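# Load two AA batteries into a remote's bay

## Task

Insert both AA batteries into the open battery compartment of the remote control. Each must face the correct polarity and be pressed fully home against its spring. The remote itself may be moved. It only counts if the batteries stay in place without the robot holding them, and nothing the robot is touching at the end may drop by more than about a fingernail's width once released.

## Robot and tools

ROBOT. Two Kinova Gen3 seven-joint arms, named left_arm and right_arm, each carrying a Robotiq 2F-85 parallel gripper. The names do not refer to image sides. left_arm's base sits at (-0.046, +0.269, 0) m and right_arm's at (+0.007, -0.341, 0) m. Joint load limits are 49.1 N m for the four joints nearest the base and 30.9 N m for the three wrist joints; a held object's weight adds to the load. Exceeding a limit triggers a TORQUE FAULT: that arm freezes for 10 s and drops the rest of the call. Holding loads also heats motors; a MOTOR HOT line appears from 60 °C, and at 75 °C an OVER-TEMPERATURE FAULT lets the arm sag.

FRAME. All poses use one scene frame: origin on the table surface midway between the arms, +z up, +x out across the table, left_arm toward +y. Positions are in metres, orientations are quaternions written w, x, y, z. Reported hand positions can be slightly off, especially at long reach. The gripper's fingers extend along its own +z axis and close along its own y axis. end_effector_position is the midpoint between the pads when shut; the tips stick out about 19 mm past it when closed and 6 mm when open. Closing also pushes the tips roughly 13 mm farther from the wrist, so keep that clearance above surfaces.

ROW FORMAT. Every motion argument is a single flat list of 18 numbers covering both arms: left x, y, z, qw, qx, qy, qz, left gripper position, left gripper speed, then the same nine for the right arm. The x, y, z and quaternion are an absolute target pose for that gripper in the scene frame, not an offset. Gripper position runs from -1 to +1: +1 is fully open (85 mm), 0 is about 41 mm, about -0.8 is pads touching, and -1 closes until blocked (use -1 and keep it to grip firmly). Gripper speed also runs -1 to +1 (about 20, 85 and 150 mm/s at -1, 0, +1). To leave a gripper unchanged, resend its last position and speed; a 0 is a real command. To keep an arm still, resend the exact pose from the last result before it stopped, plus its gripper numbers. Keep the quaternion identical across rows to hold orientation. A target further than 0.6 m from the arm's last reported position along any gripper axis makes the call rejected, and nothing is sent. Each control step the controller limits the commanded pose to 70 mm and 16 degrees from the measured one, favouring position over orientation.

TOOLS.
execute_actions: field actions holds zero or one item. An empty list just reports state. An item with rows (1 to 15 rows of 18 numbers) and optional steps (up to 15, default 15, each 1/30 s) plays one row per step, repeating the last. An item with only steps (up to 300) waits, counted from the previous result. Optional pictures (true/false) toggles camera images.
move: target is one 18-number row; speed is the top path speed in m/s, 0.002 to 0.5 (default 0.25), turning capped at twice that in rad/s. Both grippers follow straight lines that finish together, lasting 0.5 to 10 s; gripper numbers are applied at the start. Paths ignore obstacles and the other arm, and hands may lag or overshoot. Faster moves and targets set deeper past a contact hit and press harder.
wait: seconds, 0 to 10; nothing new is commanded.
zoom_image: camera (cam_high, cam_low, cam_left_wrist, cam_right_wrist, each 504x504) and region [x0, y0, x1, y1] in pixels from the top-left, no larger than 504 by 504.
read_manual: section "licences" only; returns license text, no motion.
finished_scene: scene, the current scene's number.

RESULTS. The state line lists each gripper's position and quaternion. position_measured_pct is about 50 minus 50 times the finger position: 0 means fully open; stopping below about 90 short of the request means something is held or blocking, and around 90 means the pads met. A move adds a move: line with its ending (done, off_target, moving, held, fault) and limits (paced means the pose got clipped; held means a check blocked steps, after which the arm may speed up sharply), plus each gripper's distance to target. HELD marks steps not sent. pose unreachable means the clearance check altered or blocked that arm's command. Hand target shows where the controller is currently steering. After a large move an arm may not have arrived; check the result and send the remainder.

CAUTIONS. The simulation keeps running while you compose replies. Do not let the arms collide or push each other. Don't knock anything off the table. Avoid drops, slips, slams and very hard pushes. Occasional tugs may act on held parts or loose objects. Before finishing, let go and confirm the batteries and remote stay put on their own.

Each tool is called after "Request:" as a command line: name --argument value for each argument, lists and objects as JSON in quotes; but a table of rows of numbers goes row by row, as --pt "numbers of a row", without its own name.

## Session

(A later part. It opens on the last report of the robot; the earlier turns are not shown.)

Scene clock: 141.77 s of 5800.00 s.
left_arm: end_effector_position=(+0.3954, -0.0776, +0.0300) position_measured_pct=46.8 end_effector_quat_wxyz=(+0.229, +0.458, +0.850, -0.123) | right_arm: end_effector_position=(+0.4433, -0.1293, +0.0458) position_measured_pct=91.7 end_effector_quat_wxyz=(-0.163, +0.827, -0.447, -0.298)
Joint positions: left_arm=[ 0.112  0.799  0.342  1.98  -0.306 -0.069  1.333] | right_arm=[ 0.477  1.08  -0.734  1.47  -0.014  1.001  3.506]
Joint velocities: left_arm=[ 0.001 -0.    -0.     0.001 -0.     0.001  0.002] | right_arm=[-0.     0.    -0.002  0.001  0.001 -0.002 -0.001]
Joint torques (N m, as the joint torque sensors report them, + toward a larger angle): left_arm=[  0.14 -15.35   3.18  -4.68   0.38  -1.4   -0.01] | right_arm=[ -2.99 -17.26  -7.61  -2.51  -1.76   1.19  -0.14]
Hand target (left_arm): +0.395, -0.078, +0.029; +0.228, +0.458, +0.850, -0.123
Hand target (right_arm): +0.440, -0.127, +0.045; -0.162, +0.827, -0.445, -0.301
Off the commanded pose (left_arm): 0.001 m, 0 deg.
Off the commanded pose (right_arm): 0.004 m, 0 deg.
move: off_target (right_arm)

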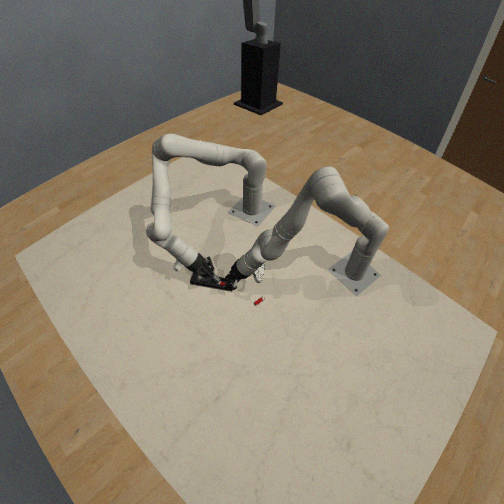

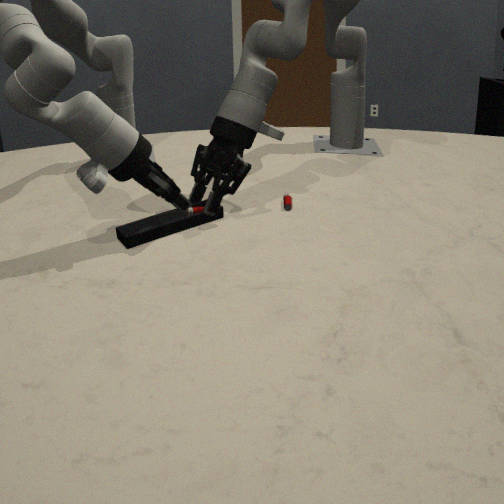

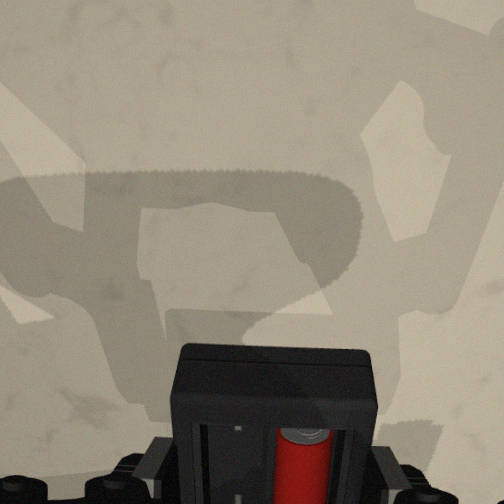

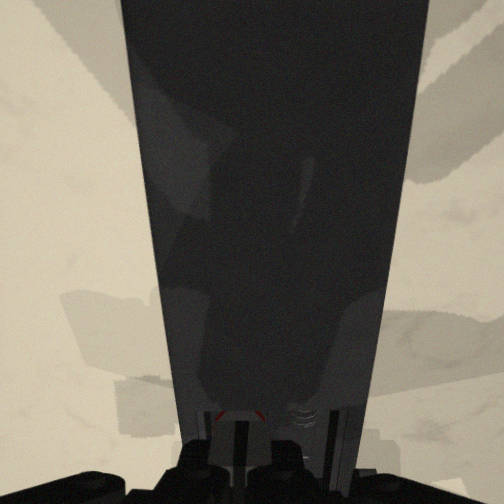

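Same as before; finish the same way.

Request:
move --target '[0.395,-0.078,0.029,0.228,0.458,0.85,-0.123,-1,0,0.441,-0.128,0.038,-0.162,0.827,-0.445,-0.301,-1,0]' --speed 0.01

Request:
move --target '[0.395,-0.078,0.029,0.228,0.458,0.85,-0.123,-1,0,0.4365,-0.121,0.036,-0.162,0.827,-0.445,-0.301,-1,0]' --speed 0.01

Request:
move --target '[0.395,-0.078,0.031,0.228,0.458,0.85,-0.123,0.4,0,0.47,-0.172,0.12,-0.162,0.827,-0.445,-0.301,-1,0]' --speed 0.06

Request:
move --target '[0.36,-0.02,0.15,0.228,0.458,0.85,-0.123,0.5,0,0.52,-0.26,0.14,-0.102,0.859,-0.463,-0.19,0.4,0]' --speed 0.12

Scene clock: 153.80 s of 5800.00 s.
left_arm: end_effector_position=(+0.3954, -0.0774, +0.0300) position_measured_pct=46.8 end_effector_quat_wxyz=(+0.229, +0.458, +0.850, -0.123) | right_arm: end_effector_position=(+0.4438, -0.1292, +0.0408) position_measured_pct=91.7 end_effector_quat_wxyz=(-0.164, +0.827, -0.446, -0.299)
Joint positions: left_arm=[ 0.111  0.799  0.342  1.98  -0.306 -0.069  1.333] | right_arm=[ 0.476  1.091 -0.732  1.466 -0.011  0.996  3.512]
Joint velocities: left_arm=[ 0.    -0.    -0.    -0.    -0.001  0.001  0.001] | right_arm=[ 0.001 -0.    -0.     0.    -0.001  0.     0.001]
Joint torques (N m, as the joint torque sensors report them, + toward a larger angle): left_arm=[  0.88 -15.41   2.86  -5.11   0.58  -1.89  -0.05] | right_arm=[ -2.48 -15.41  -5.26  -2.83  -0.85   0.01  -0.24]
Hand target (left_arm): +0.395, -0.078, +0.029; +0.228, +0.458, +0.850, -0.123
Hand target (right_arm): +0.441, -0.128, +0.038; -0.162, +0.827, -0.445, -0.301
Off the commanded pose (left_arm): 0.001 m, 0 deg.
Off the commanded pose (right_arm): 0.004 m, 0 deg.
After step 90, 8.00 s passed at rest.
move: off_target (right_arm)

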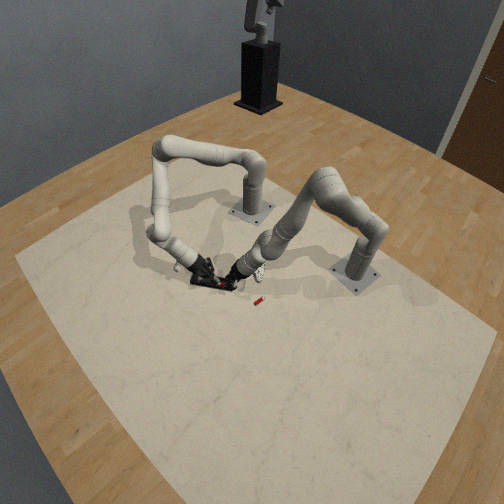

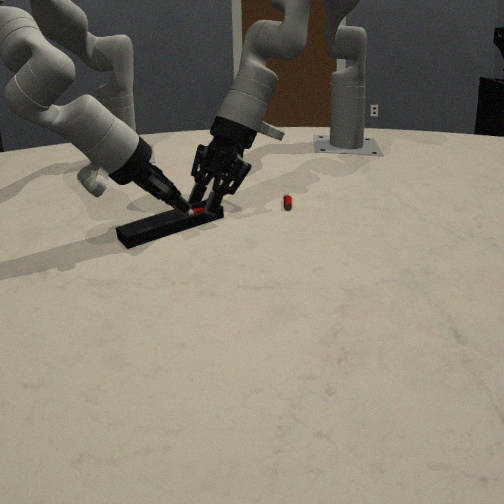

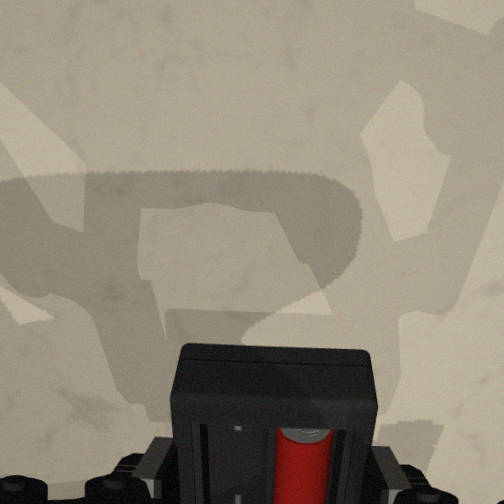

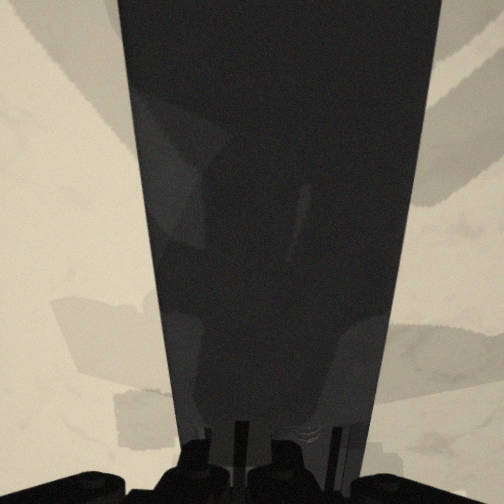

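Scene clock: 155.30 s of 5800.00 s.
left_arm: end_effector_position=(+0.3954, -0.0768, +0.0300) position_measured_pct=46.8 end_effector_quat_wxyz=(+0.228, +0.458, +0.851, -0.122) | right_arm: end_effector_position=(+0.4400, -0.1216, +0.0396) position_measured_pct=91.7 end_effector_quat_wxyz=(-0.165, +0.828, -0.446, -0.298)
Joint positions: left_arm=[ 0.111  0.798  0.341  1.981 -0.305 -0.069  1.332] | right_arm=[ 0.467  1.09  -0.734  1.481 -0.014  0.975  3.505]
Joint velocities: left_arm=[-0.001 -0.     0.     0.001 -0.001  0.002 -0.   ] | right_arm=[-0.001  0.     0.001  0.    -0.001 -0.     0.001]
Joint torques (N m, as the joint torque sensors report them, + toward a larger angle): left_arm=[  1.41 -14.64   3.26  -5.37   0.39  -1.87  -0.25] | right_arm=[ -2.56 -15.04  -4.71  -1.84  -0.38   0.1    0.01]
Hand target (left_arm): +0.395, -0.078, +0.029; +0.228, +0.458, +0.850, -0.123
Hand target (right_arm): +0.436, -0.121, +0.036; -0.162, +0.827, -0.445, -0.301
Off the commanded pose (left_arm): 0.002 m, 0 deg.
Off the commanded pose (right_arm): 0.005 m, 1 deg.
move: off_target (right_arm)

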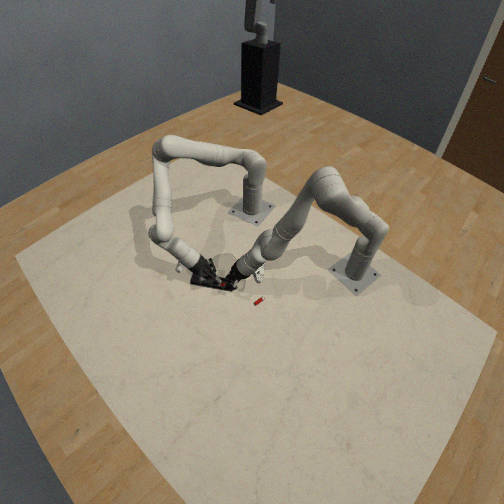

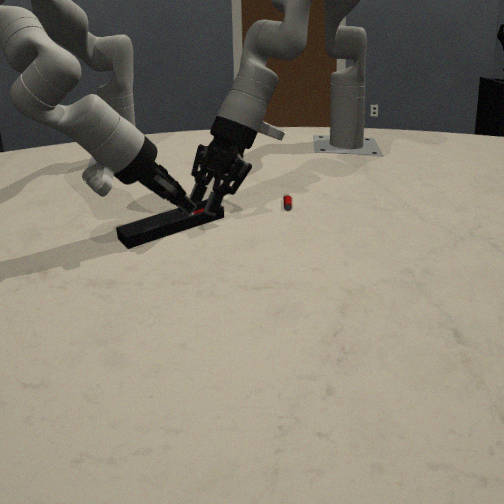

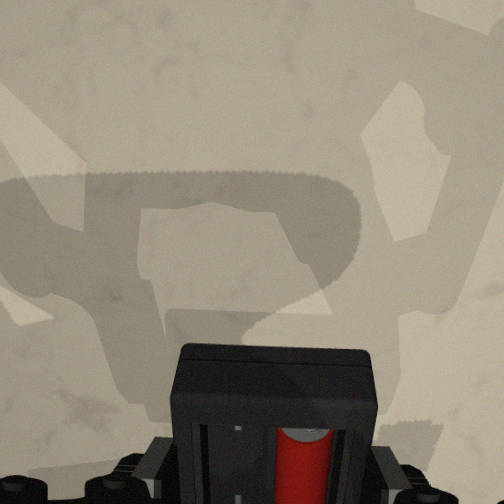

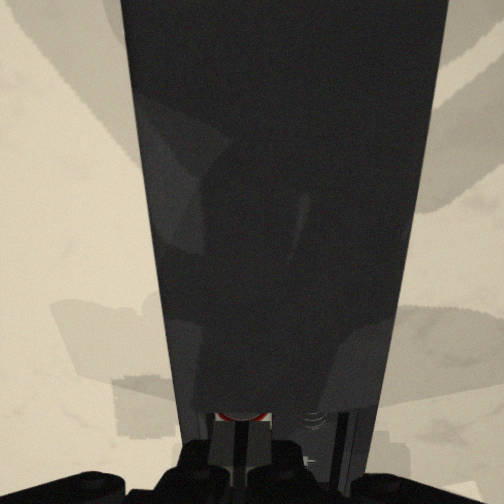

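Scene clock: 157.30 s of 5800.00 s.
left_arm: end_effector_position=(+0.3950, -0.0780, +0.0310) position_measured_pct=29.8 end_effector_quat_wxyz=(+0.228, +0.458, +0.850, -0.123) | right_arm: end_effector_position=(+0.4702, -0.1721, +0.1199) position_measured_pct=91.7 end_effector_quat_wxyz=(-0.162, +0.828, -0.445, -0.301)
Joint positions: left_arm=[ 0.11   0.797  0.345  1.979 -0.306 -0.065  1.333] | right_arm=[ 0.537  0.998 -0.753  1.331 -0.037  1.243  3.512]
Joint velocities: left_arm=[ 0.001  0.     0.    -0.001 -0.    -0.    -0.   ] | right_arm=[ 0.001 -0.001 -0.    -0.002 -0.     0.001  0.001]
Joint torques (N m, as the joint torque sensors report them, + toward a larger angle): left_arm=[  0.41 -17.29   3.08  -4.3    0.39  -1.12   0.13] | right_arm=[ -0.34 -20.28  -5.77  -5.82  -1.49   0.65  -0.24]
Hand target (left_arm): +0.395, -0.078, +0.031; +0.228, +0.458, +0.850, -0.123
Hand target (right_arm): +0.470, -0.172, +0.120; -0.162, +0.827, -0.445, -0.301
Off the commanded pose (left_arm): 0.000 m, 0 deg.
Off the commanded pose (right_arm): 0.000 m, 0 deg.
move: done

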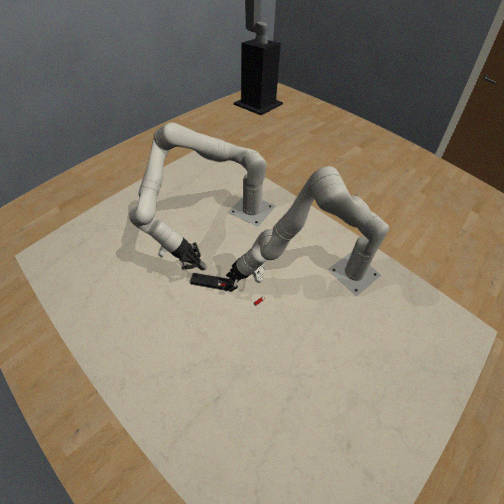

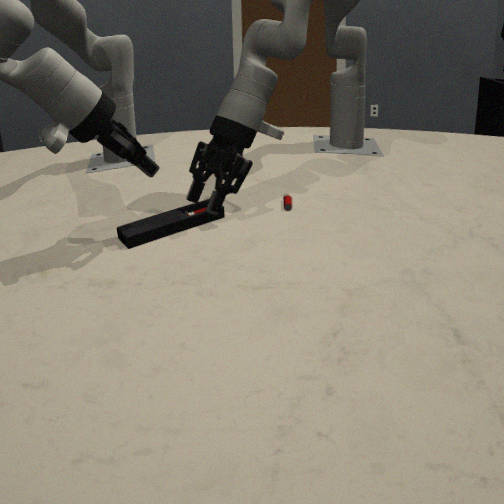

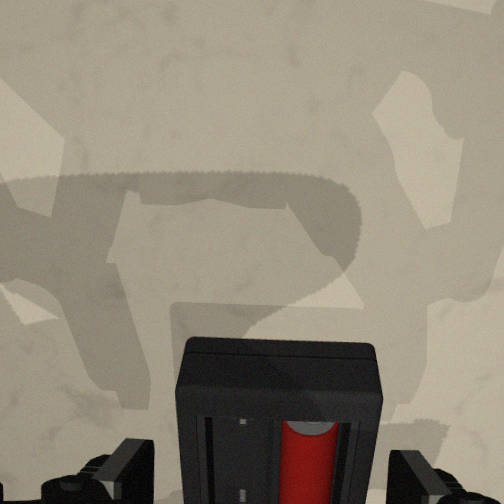

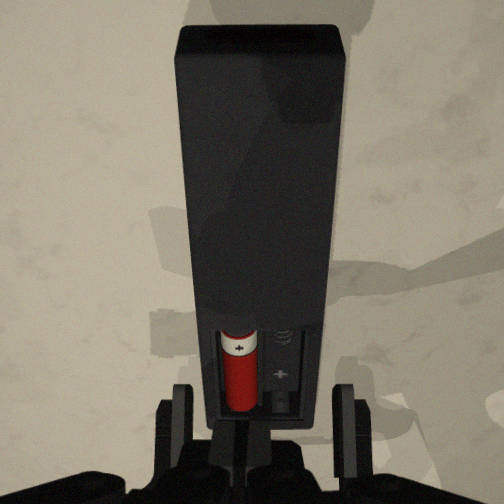

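Scene clock: 159.00 s of 5800.00 s.
left_arm: end_effector_position=(+0.3601, -0.0205, +0.1504) position_measured_pct=25.0 end_effector_quat_wxyz=(+0.228, +0.458, +0.850, -0.123) | right_arm: end_effector_position=(+0.5203, -0.2600, +0.1399) position_measured_pct=29.8 end_effector_quat_wxyz=(-0.102, +0.860, -0.463, -0.190)
Joint positions: left_arm=[-0.263  0.498  0.703  2.103 -0.274  0.189  1.284] | right_arm=[ 0.53   0.904 -0.659  1.221  0.109  1.324  3.514]
Joint velocities: left_arm=[-0.007 -0.001  0.001 -0.     0.002  0.    -0.004] | right_arm=[ 0.001  0.001  0.    -0.     0.001  0.001 -0.   ]
Joint torques (N m, as the joint torque sensors report them, + toward a larger angle): left_arm=[ -0.19 -12.14   3.    -5.85   0.53  -1.14   0.07] | right_arm=[ -0.21 -20.88  -4.55  -7.17  -0.82   0.54  -0.14]
Hand target (left_arm): +0.360, -0.020, +0.150; +0.228, +0.458, +0.850, -0.123
Hand target (right_arm): +0.520, -0.260, +0.140; -0.102, +0.860, -0.463, -0.190
Off the commanded pose (left_arm): 0.001 m, 0 deg.
Off the commanded pose (right_arm): 0.000 m, 0 deg.
move: done

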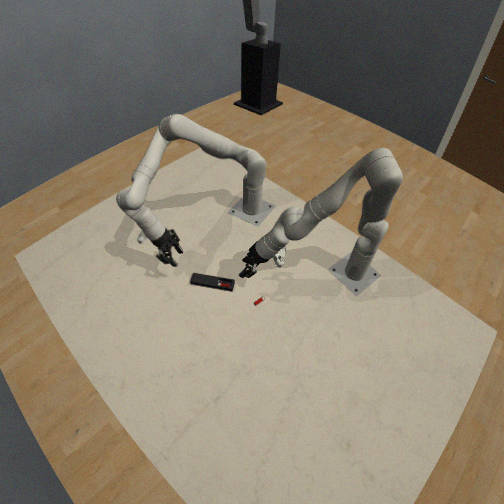

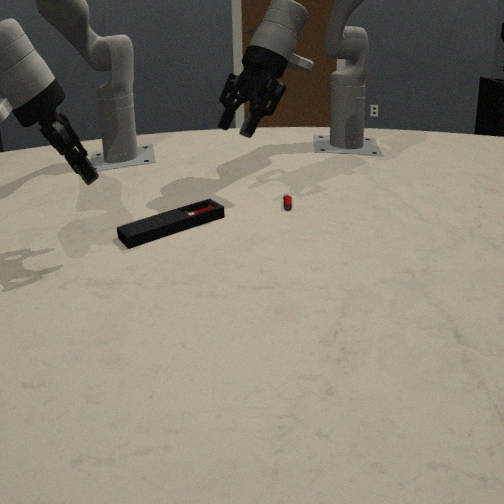

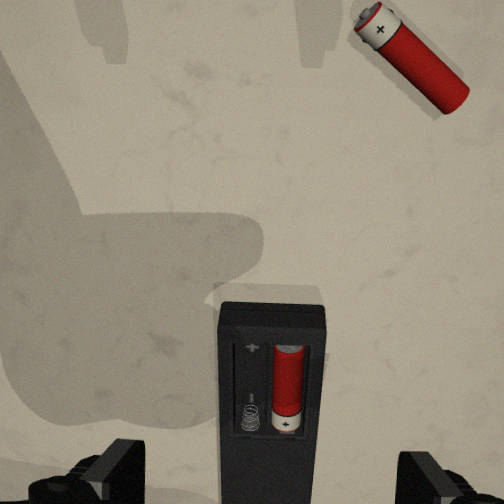

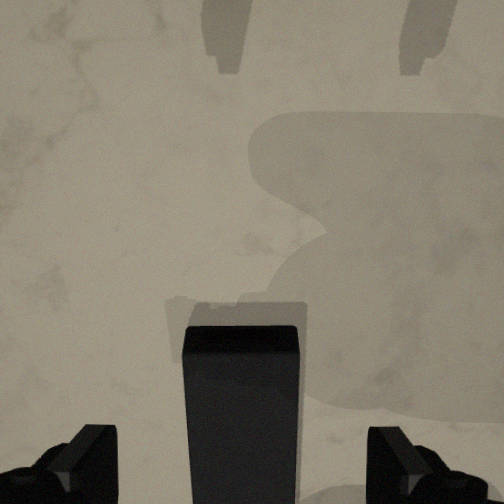

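Request:
move --target '[0.351,0.066,0.07,0,0.085,0.996,0,0.5,0,0.486,-0.209,0.06,-0.102,0.859,-0.463,-0.19,0.4,0]' --speed 0.12

Scene clock: 175.03 s of 5800.00 s.
left_arm: end_effector_position=(+0.3508, +0.0666, +0.0700) position_measured_pct=25.0 end_effector_quat_wxyz=(-0.000, +0.085, +0.996, +0.000) | right_arm: end_effector_position=(+0.4858, -0.2088, +0.0601) position_measured_pct=29.8 end_effector_quat_wxyz=(-0.102, +0.860, -0.463, -0.190)
Joint positions: left_arm=[ 0.164  0.634  0.163  1.837 -0.153  0.684  1.957] | right_arm=[ 0.472  0.956 -0.647  1.436  0.132  1.043  3.453]
Joint velocities: left_arm=[ 0.002  0.004 -0.001 -0.003  0.001  0.002  0.   ] | right_arm=[-0.002 -0.001  0.     0.001  0.    -0.001  0.   ]
Joint torques (N m, as the joint torque sensors report them, + toward a larger angle): left_arm=[  0.19 -16.     1.2   -4.76   0.63   0.1    0.18] | right_arm=[  0.08 -19.97  -4.93  -6.01  -0.86   0.35  -0.11]
Hand target (left_arm): +0.351, +0.067, +0.070; -0.001, +0.085, +0.996, +0.000
Hand target (right_arm): +0.486, -0.209, +0.060; -0.102, +0.860, -0.463, -0.190
Off the commanded pose (left_arm): 0.001 m, 0 deg.
Off the commanded pose (right_arm): 0.000 m, 0 deg.
After step 90, 8.70 s passed at rest.
move: done

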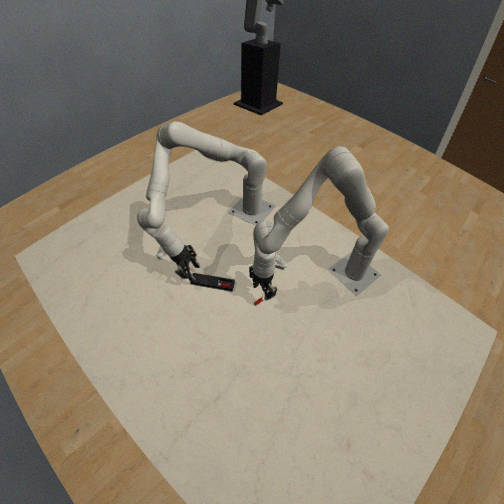

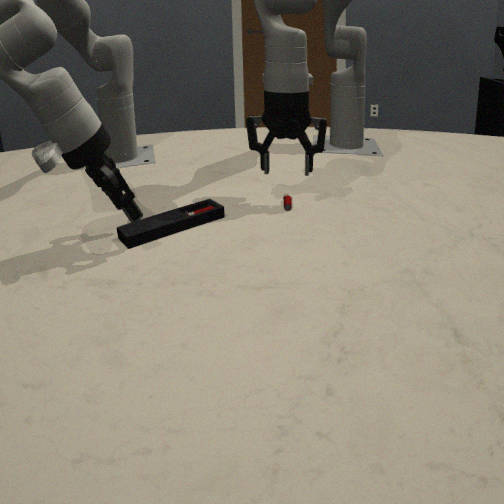

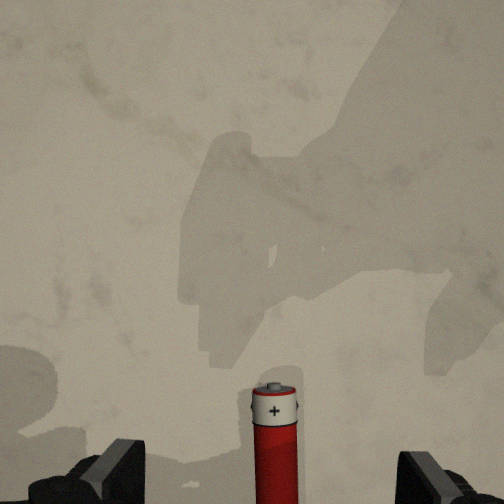

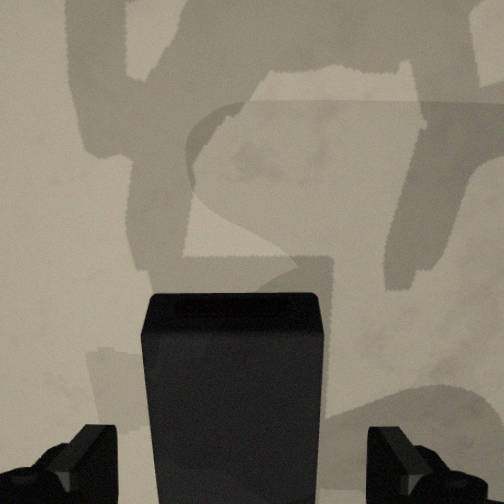

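Request:
move --target '[0.344,0.0677,0.022,0,0.085,0.996,0,0.4,0,0.486,-0.209,0.028,-0.102,0.859,-0.463,-0.19,0.4,0]' --speed 0.05

Request:
move --target '[0.344,0.0677,0.022,0,0.085,0.996,0,-1,0,0.486,-0.209,0.028,-0.102,0.859,-0.463,-0.19,-1,0]'

Request:
move --target '[0.36,0.02,0.11,0,0.3,0.954,0,-1,0,0.486,-0.209,0.028,-0.102,0.859,-0.463,-0.19,-1,0]' --speed 0.12

Request:
move --target '[0.408,-0.102,0.09,0,0.474,0.88,0,-1,0,0.486,-0.209,0.028,-0.102,0.859,-0.463,-0.19,-1,0]' --speed 0.12

Scene clock: 192.53 s of 5800.00 s.
left_arm: end_effector_position=(+0.3439, +0.0677, +0.0222) position_measured_pct=29.8 end_effector_quat_wxyz=(+0.000, +0.085, +0.996, -0.000) | right_arm: end_effector_position=(+0.4860, -0.2090, +0.0281) position_measured_pct=29.8 end_effector_quat_wxyz=(-0.102, +0.860, -0.463, -0.190)
Joint positions: left_arm=[ 0.186  0.72   0.136  1.888 -0.173  0.545  1.979] | right_arm=[ 0.464  1.008 -0.63   1.446  0.152  0.986  3.461]
Joint velocities: left_arm=[ 0.001  0.003 -0.001  0.     0.001 -0.004 -0.   ] | right_arm=[ 0.     0.002  0.    -0.    -0.    -0.001  0.001]
Joint torques (N m, as the joint torque sensors report them, + toward a larger angle): left_arm=[  0.27 -17.22   0.92  -4.29   0.56   0.24   0.27] | right_arm=[  0.01 -20.13  -4.94  -5.67  -0.79   0.51  -0.18]
Hand target (left_arm): +0.344, +0.068, +0.022; -0.000, +0.085, +0.996, -0.000
Hand target (right_arm): +0.486, -0.209, +0.028; -0.102, +0.860, -0.463, -0.190
Off the commanded pose (left_arm): 0.000 m, 0 deg.
Off the commanded pose (right_arm): 0.000 m, 0 deg.
After step 90, 13.23 s passed at rest.
move: done

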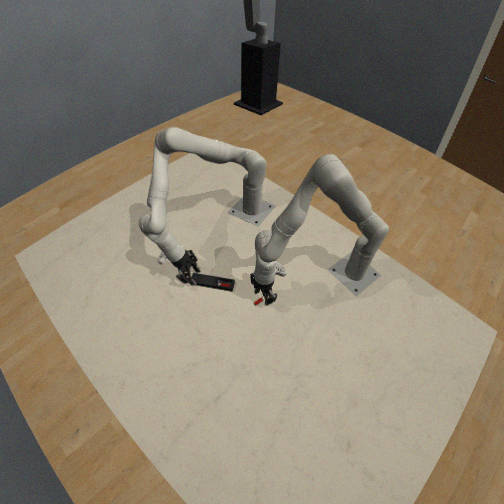

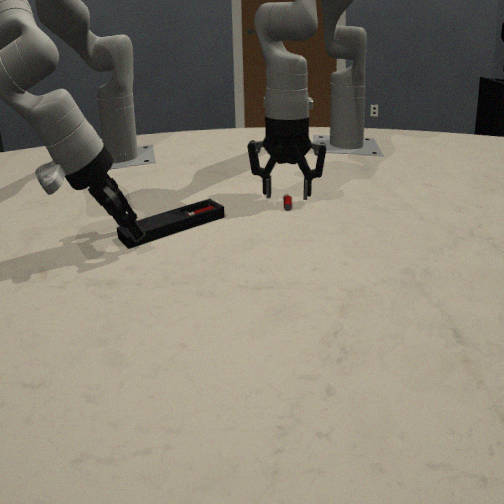

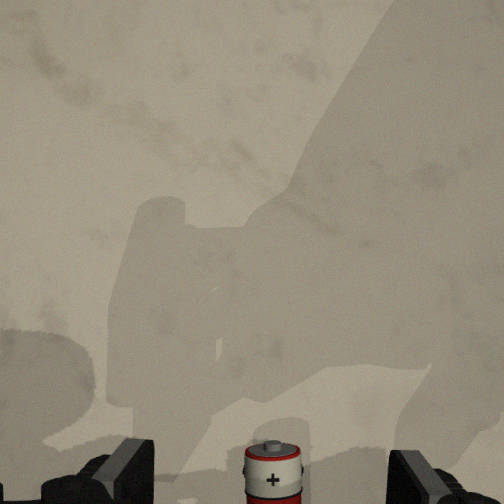

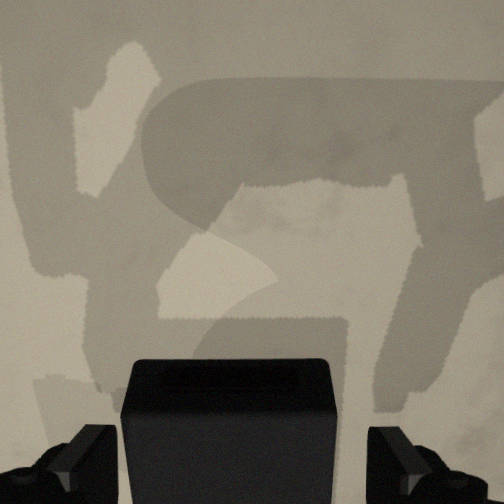

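Scene clock: 193.43 s of 5800.00 s.
left_arm: end_effector_position=(+0.3442, +0.0676, +0.0224) position_measured_pct=81.3 end_effector_quat_wxyz=(+0.000, +0.085, +0.996, -0.000) | right_arm: end_effector_position=(+0.4864, -0.2091, +0.0289) position_measured_pct=46.0 end_effector_quat_wxyz=(-0.102, +0.860, -0.463, -0.190)
Joint positions: left_arm=[ 0.186  0.72   0.136  1.887 -0.173  0.545  1.979] | right_arm=[ 0.464  1.007 -0.631  1.445  0.152  0.987  3.461]
Joint velocities: left_arm=[-0.    -0.001  0.    -0.002 -0.001 -0.    -0.001] | right_arm=[ 0.    -0.001 -0.001  0.    -0.001  0.001  0.001]
Joint torques (N m, as the joint torque sensors report them, + toward a larger angle): left_arm=[  0.09 -15.71   0.74  -4.15   0.28  -0.31   0.28] | right_arm=[ -0.18 -19.13  -4.78  -5.33  -0.66   0.12  -0.2 ]
Hand target (left_arm): +0.344, +0.068, +0.022; -0.000, +0.085, +0.996, +0.000
Hand target (right_arm): +0.486, -0.209, +0.028; -0.102, +0.860, -0.463, -0.190
Off the commanded pose (left_arm): 0.000 m, 0 deg.
Off the commanded pose (right_arm): 0.001 m, 0 deg.
move: done

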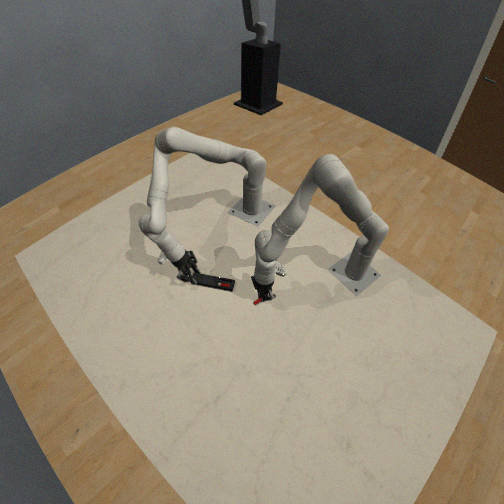

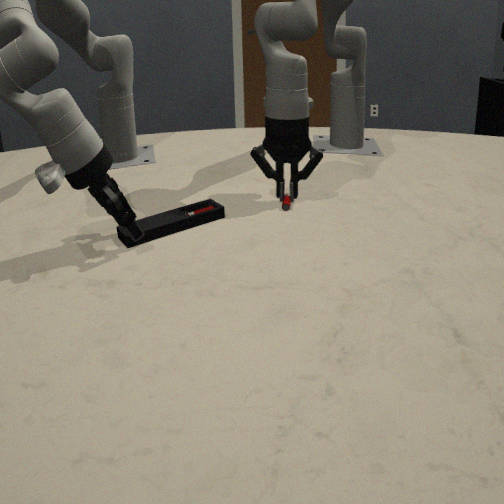

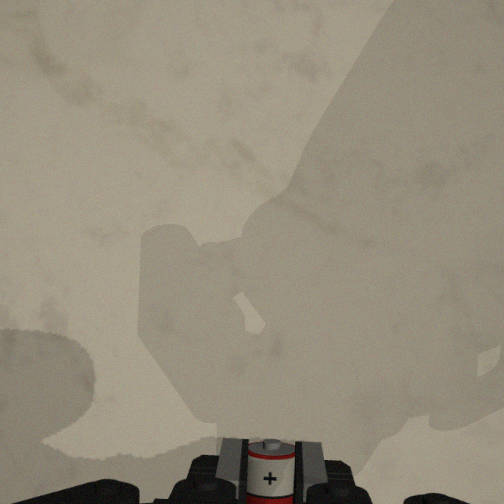

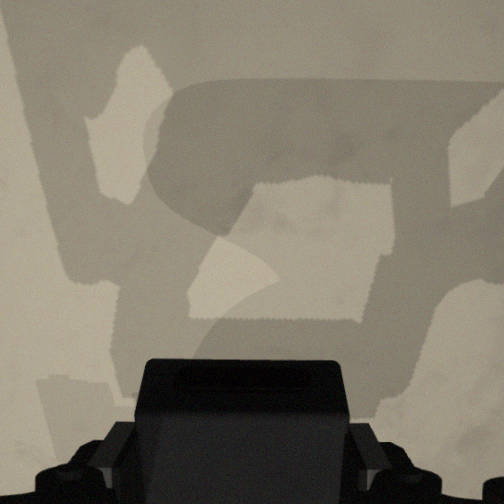

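Scene clock: 195.60 s of 5800.00 s.
left_arm: end_effector_position=(+0.3604, +0.0200, +0.1098) position_measured_pct=81.3 end_effector_quat_wxyz=(+0.000, +0.300, +0.954, +0.000) | right_arm: end_effector_position=(+0.4865, -0.2092, +0.0289) position_measured_pct=46.0 end_effector_quat_wxyz=(-0.102, +0.860, -0.463, -0.190)
Joint positions: left_arm=[ 0.159  0.628  0.305  1.695 -0.237  0.854  1.669] | right_arm=[ 0.464  1.007 -0.631  1.445  0.152  0.987  3.461]
Joint velocities: left_arm=[-0.     0.001  0.002 -0.002 -0.001  0.005 -0.004] | right_arm=[ 0.001  0.002 -0.    -0.     0.    -0.    -0.   ]
Joint torques (N m, as the joint torque sensors report them, + toward a larger angle): left_arm=[  0.16 -16.91   1.79  -6.37   0.48   0.11   0.57] | right_arm=[ -0.3  -19.17  -4.81  -5.14  -0.68  -0.01   0.01]
Hand target (left_arm): +0.361, +0.020, +0.110; +0.000, +0.300, +0.954, +0.000
Hand target (right_arm): +0.486, -0.209, +0.028; -0.102, +0.860, -0.463, -0.190
Off the commanded pose (left_arm): 0.000 m, 0 deg.
Off the commanded pose (right_arm): 0.001 m, 0 deg.
move: done

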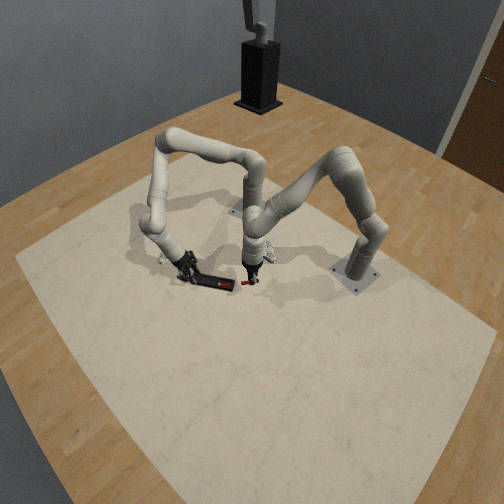

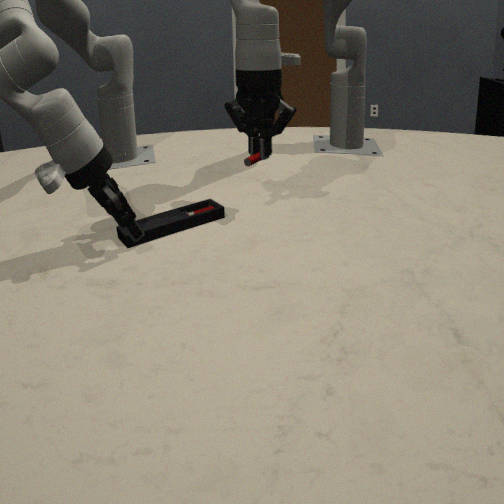

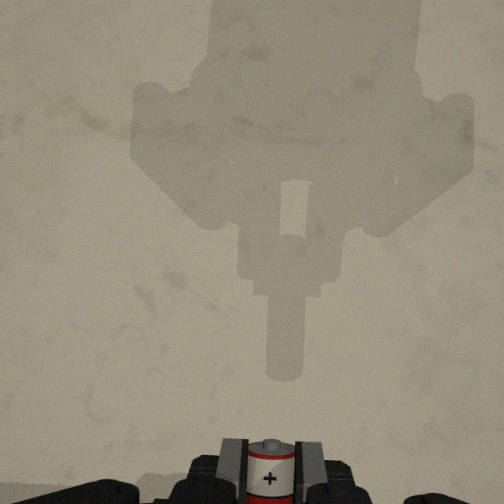

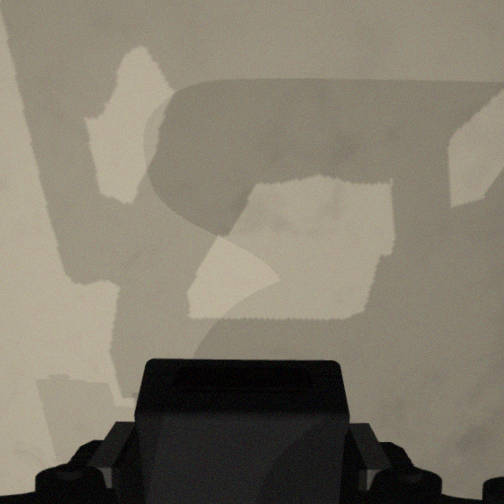

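Scene clock: 197.57 s of 5800.00 s.
left_arm: end_effector_position=(+0.4085, -0.1017, +0.0899) position_measured_pct=81.3 end_effector_quat_wxyz=(+0.000, +0.474, +0.881, +0.000) | right_arm: end_effector_position=(+0.4865, -0.2093, +0.0289) position_measured_pct=46.0 end_effector_quat_wxyz=(-0.102, +0.860, -0.463, -0.189)
Joint positions: left_arm=[ 0.308  0.88   0.385  1.27  -0.341  1.054  1.459] | right_arm=[ 0.464  1.007 -0.63   1.445  0.152  0.987  3.461]
Joint velocities: left_arm=[ 0.003  0.007  0.    -0.005 -0.     0.003 -0.002] | right_arm=[-0.001  0.001 -0.    -0.     0.001 -0.002 -0.   ]
Joint torques (N m, as the joint torque sensors report them, + toward a larger angle): left_arm=[  0.58 -21.46   2.84  -6.93   0.43   0.2   -0.02] | right_arm=[ -0.52 -18.95  -4.8   -5.08  -0.76   0.2   -0.17]
Hand target (left_arm): +0.408, -0.102, +0.090; +0.000, +0.474, +0.880, +0.000
Hand target (right_arm): +0.486, -0.209, +0.028; -0.102, +0.860, -0.463, -0.190
Off the commanded pose (left_arm): 0.001 m, 0 deg.
Off the commanded pose (right_arm): 0.001 m, 0 deg.
move: done

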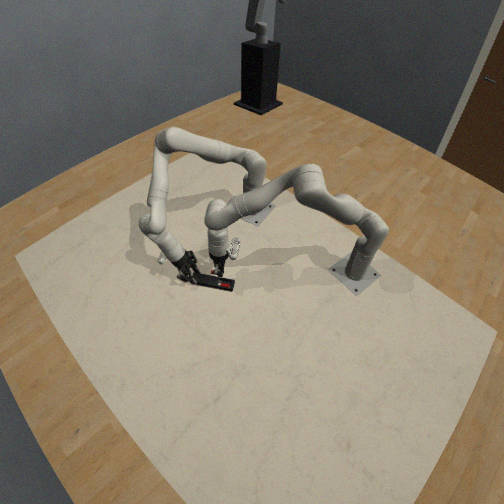

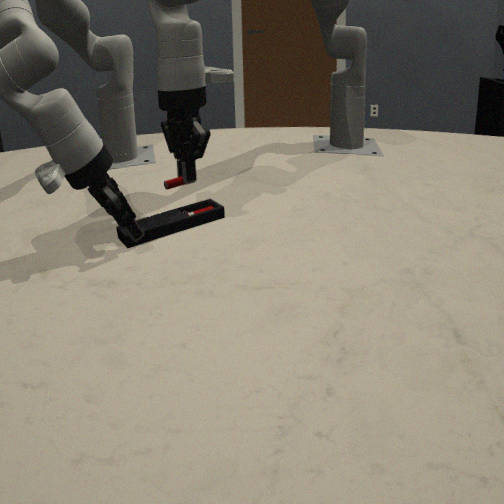

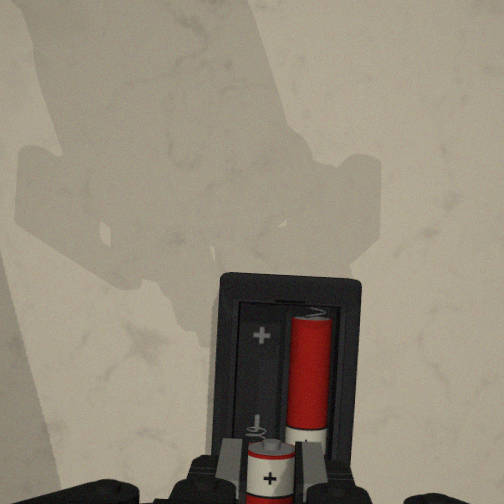

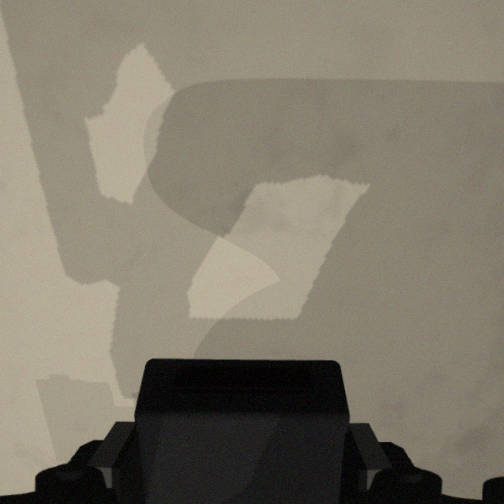

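Request:
move --target '[0.384,-0.070,0.06,-0.03,0.474,0.879,0.016,-1,0,0.486,-0.209,0.028,-0.102,0.859,-0.463,-0.19,-1,0]' --speed 0.05

Request:
zoom_image --camera "cam_low" --region '[100,130,270,270]'

Scene clock: 223.43 s of 5800.00 s.
left_arm: end_effector_position=(+0.3839, -0.0701, +0.0601) position_measured_pct=81.3 end_effector_quat_wxyz=(-0.030, +0.474, +0.880, +0.016) | right_arm: end_effector_position=(+0.4866, -0.2093, +0.0289) position_measured_pct=46.0 end_effector_quat_wxyz=(-0.102, +0.860, -0.464, -0.189)
Joint positions: left_arm=[ 0.3    0.883  0.364  1.378 -0.354  1.011  1.474] | right_arm=[ 0.464  1.007 -0.63   1.445  0.152  0.986  3.461]
Joint velocities: left_arm=[-0.    -0.002  0.     0.001  0.001 -0.002  0.001] | right_arm=[ 0.001  0.001  0.001  0.     0.     0.    -0.   ]
Joint torques (N m, as the joint torque sensors report them, + toward a larger angle): left_arm=[  0.23 -20.59   2.8   -6.23   0.52  -0.08  -0.09] | right_arm=[ -0.56 -19.38  -4.74  -5.07  -0.69   0.1   -0.03]
Hand target (left_arm): +0.384, -0.070, +0.060; -0.030, +0.474, +0.880, +0.016
Hand target (right_arm): +0.486, -0.209, +0.028; -0.102, +0.860, -0.463, -0.190
Off the commanded pose (left_arm): 0.000 m, 0 deg.
Off the commanded pose (right_arm): 0.001 m, 0 deg.
After step 90, 21.57 s passed at rest.
move: done

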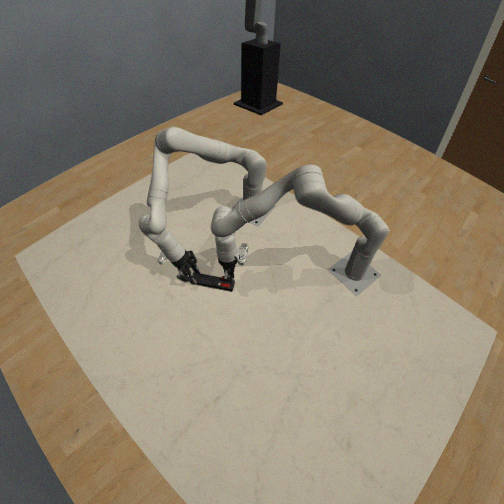

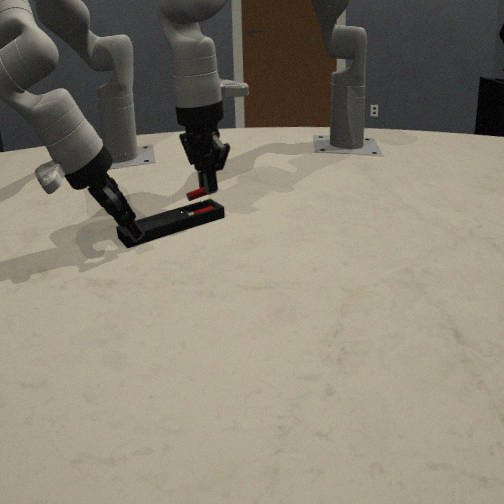

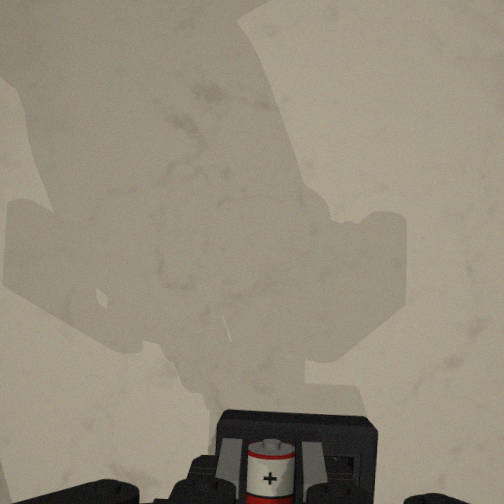

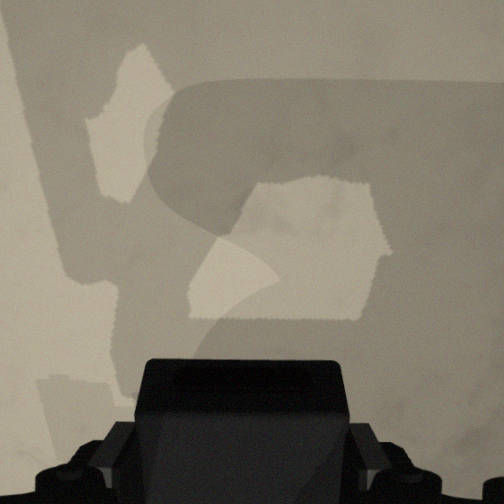

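Region (100, 130, 270, 270) of cam_low's 504x504 image, scaled by 2.965, with more detail than that image has; it fills the top 415 rows of this view, and the rest is white.

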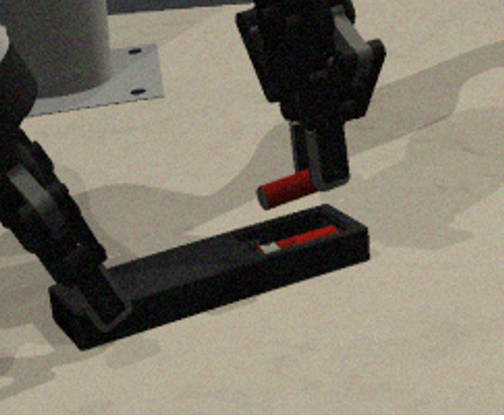

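Request:
move --target '[0.3785,-0.063,0.052,-0.061,0.473,0.878,0.033,-1,0,0.486,-0.209,0.028,-0.102,0.859,-0.463,-0.19,-1,0]' --speed 0.02

Request:
zoom_image --camera "cam_low" --region '[150,160,250,240]'

Request:
zoom_image --camera "cam_left_wrist" --region '[170,360,420,504]'

Scene clock: 241.07 s of 5800.00 s.
left_arm: end_effector_position=(+0.3785, -0.0629, +0.0521) position_measured_pct=81.3 end_effector_quat_wxyz=(-0.061, +0.473, +0.878, +0.033) | right_arm: end_effector_position=(+0.4866, -0.2094, +0.0289) position_measured_pct=46.0 end_effector_quat_wxyz=(-0.102, +0.860, -0.464, -0.189)
Joint positions: left_arm=[ 0.322  0.92   0.351  1.33  -0.359  1.089  1.477] | right_arm=[ 0.465  1.007 -0.63   1.445  0.152  0.986  3.461]
Joint velocities: left_arm=[ 0.001  0.002 -0.    -0.002  0.     0.003  0.001] | right_arm=[-0.001  0.    -0.    -0.     0.001  0.     0.   ]
Joint torques (N m, as the joint torque sensors report them, + toward a larger angle): left_arm=[  0.81 -20.99   2.57  -6.13   0.55   0.43   0.18] | right_arm=[ -0.67 -19.19  -5.03  -5.23  -0.8    0.14  -0.08]
Hand target (left_arm): +0.378, -0.063, +0.052; -0.061, +0.473, +0.878, +0.033
Hand target (right_arm): +0.486, -0.209, +0.028; -0.102, +0.860, -0.463, -0.190
Off the commanded pose (left_arm): 0.000 m, 0 deg.
Off the commanded pose (right_arm): 0.001 m, 0 deg.
After step 90, 12.63 s passed at rest.
move: done

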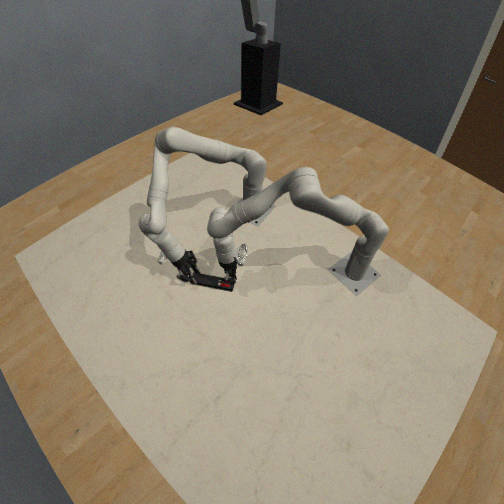

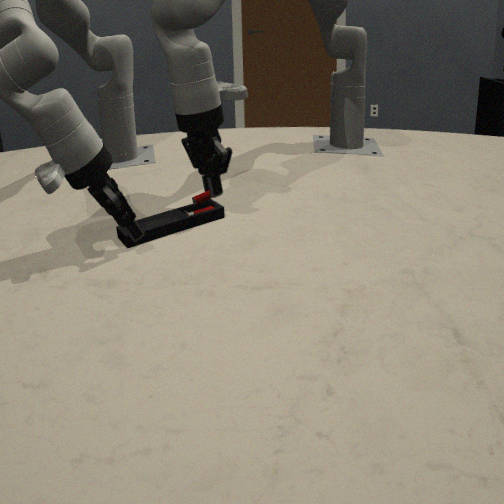

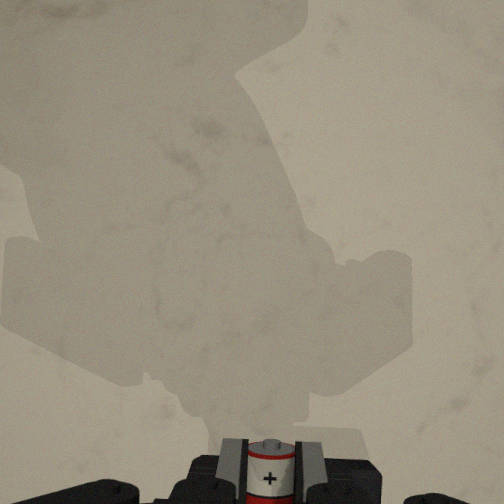

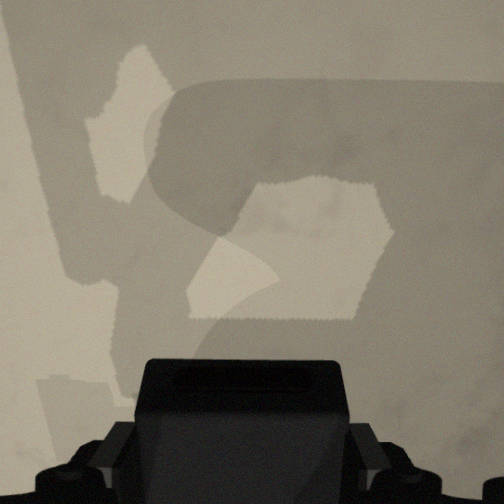

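Region (150, 160, 250, 240) of cam_low's 504x504 image, scaled by 5.040, with more detail than that image has; it fills the top 403 rows of this view, and the rest is white.

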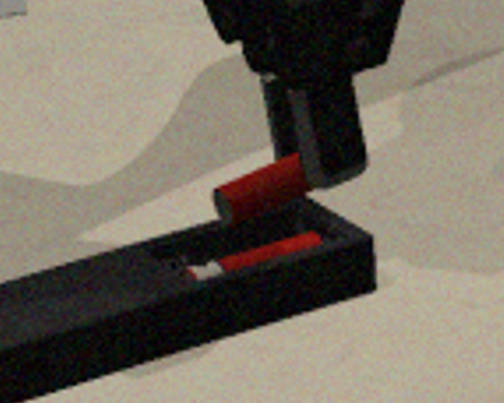

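Region (170, 360, 420, 504) of cam_left_wrist's 504x504 image, scaled by 2.016; it fills the top 290 rows of this view, and the rest is white.

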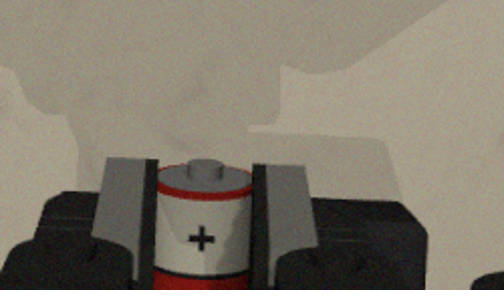

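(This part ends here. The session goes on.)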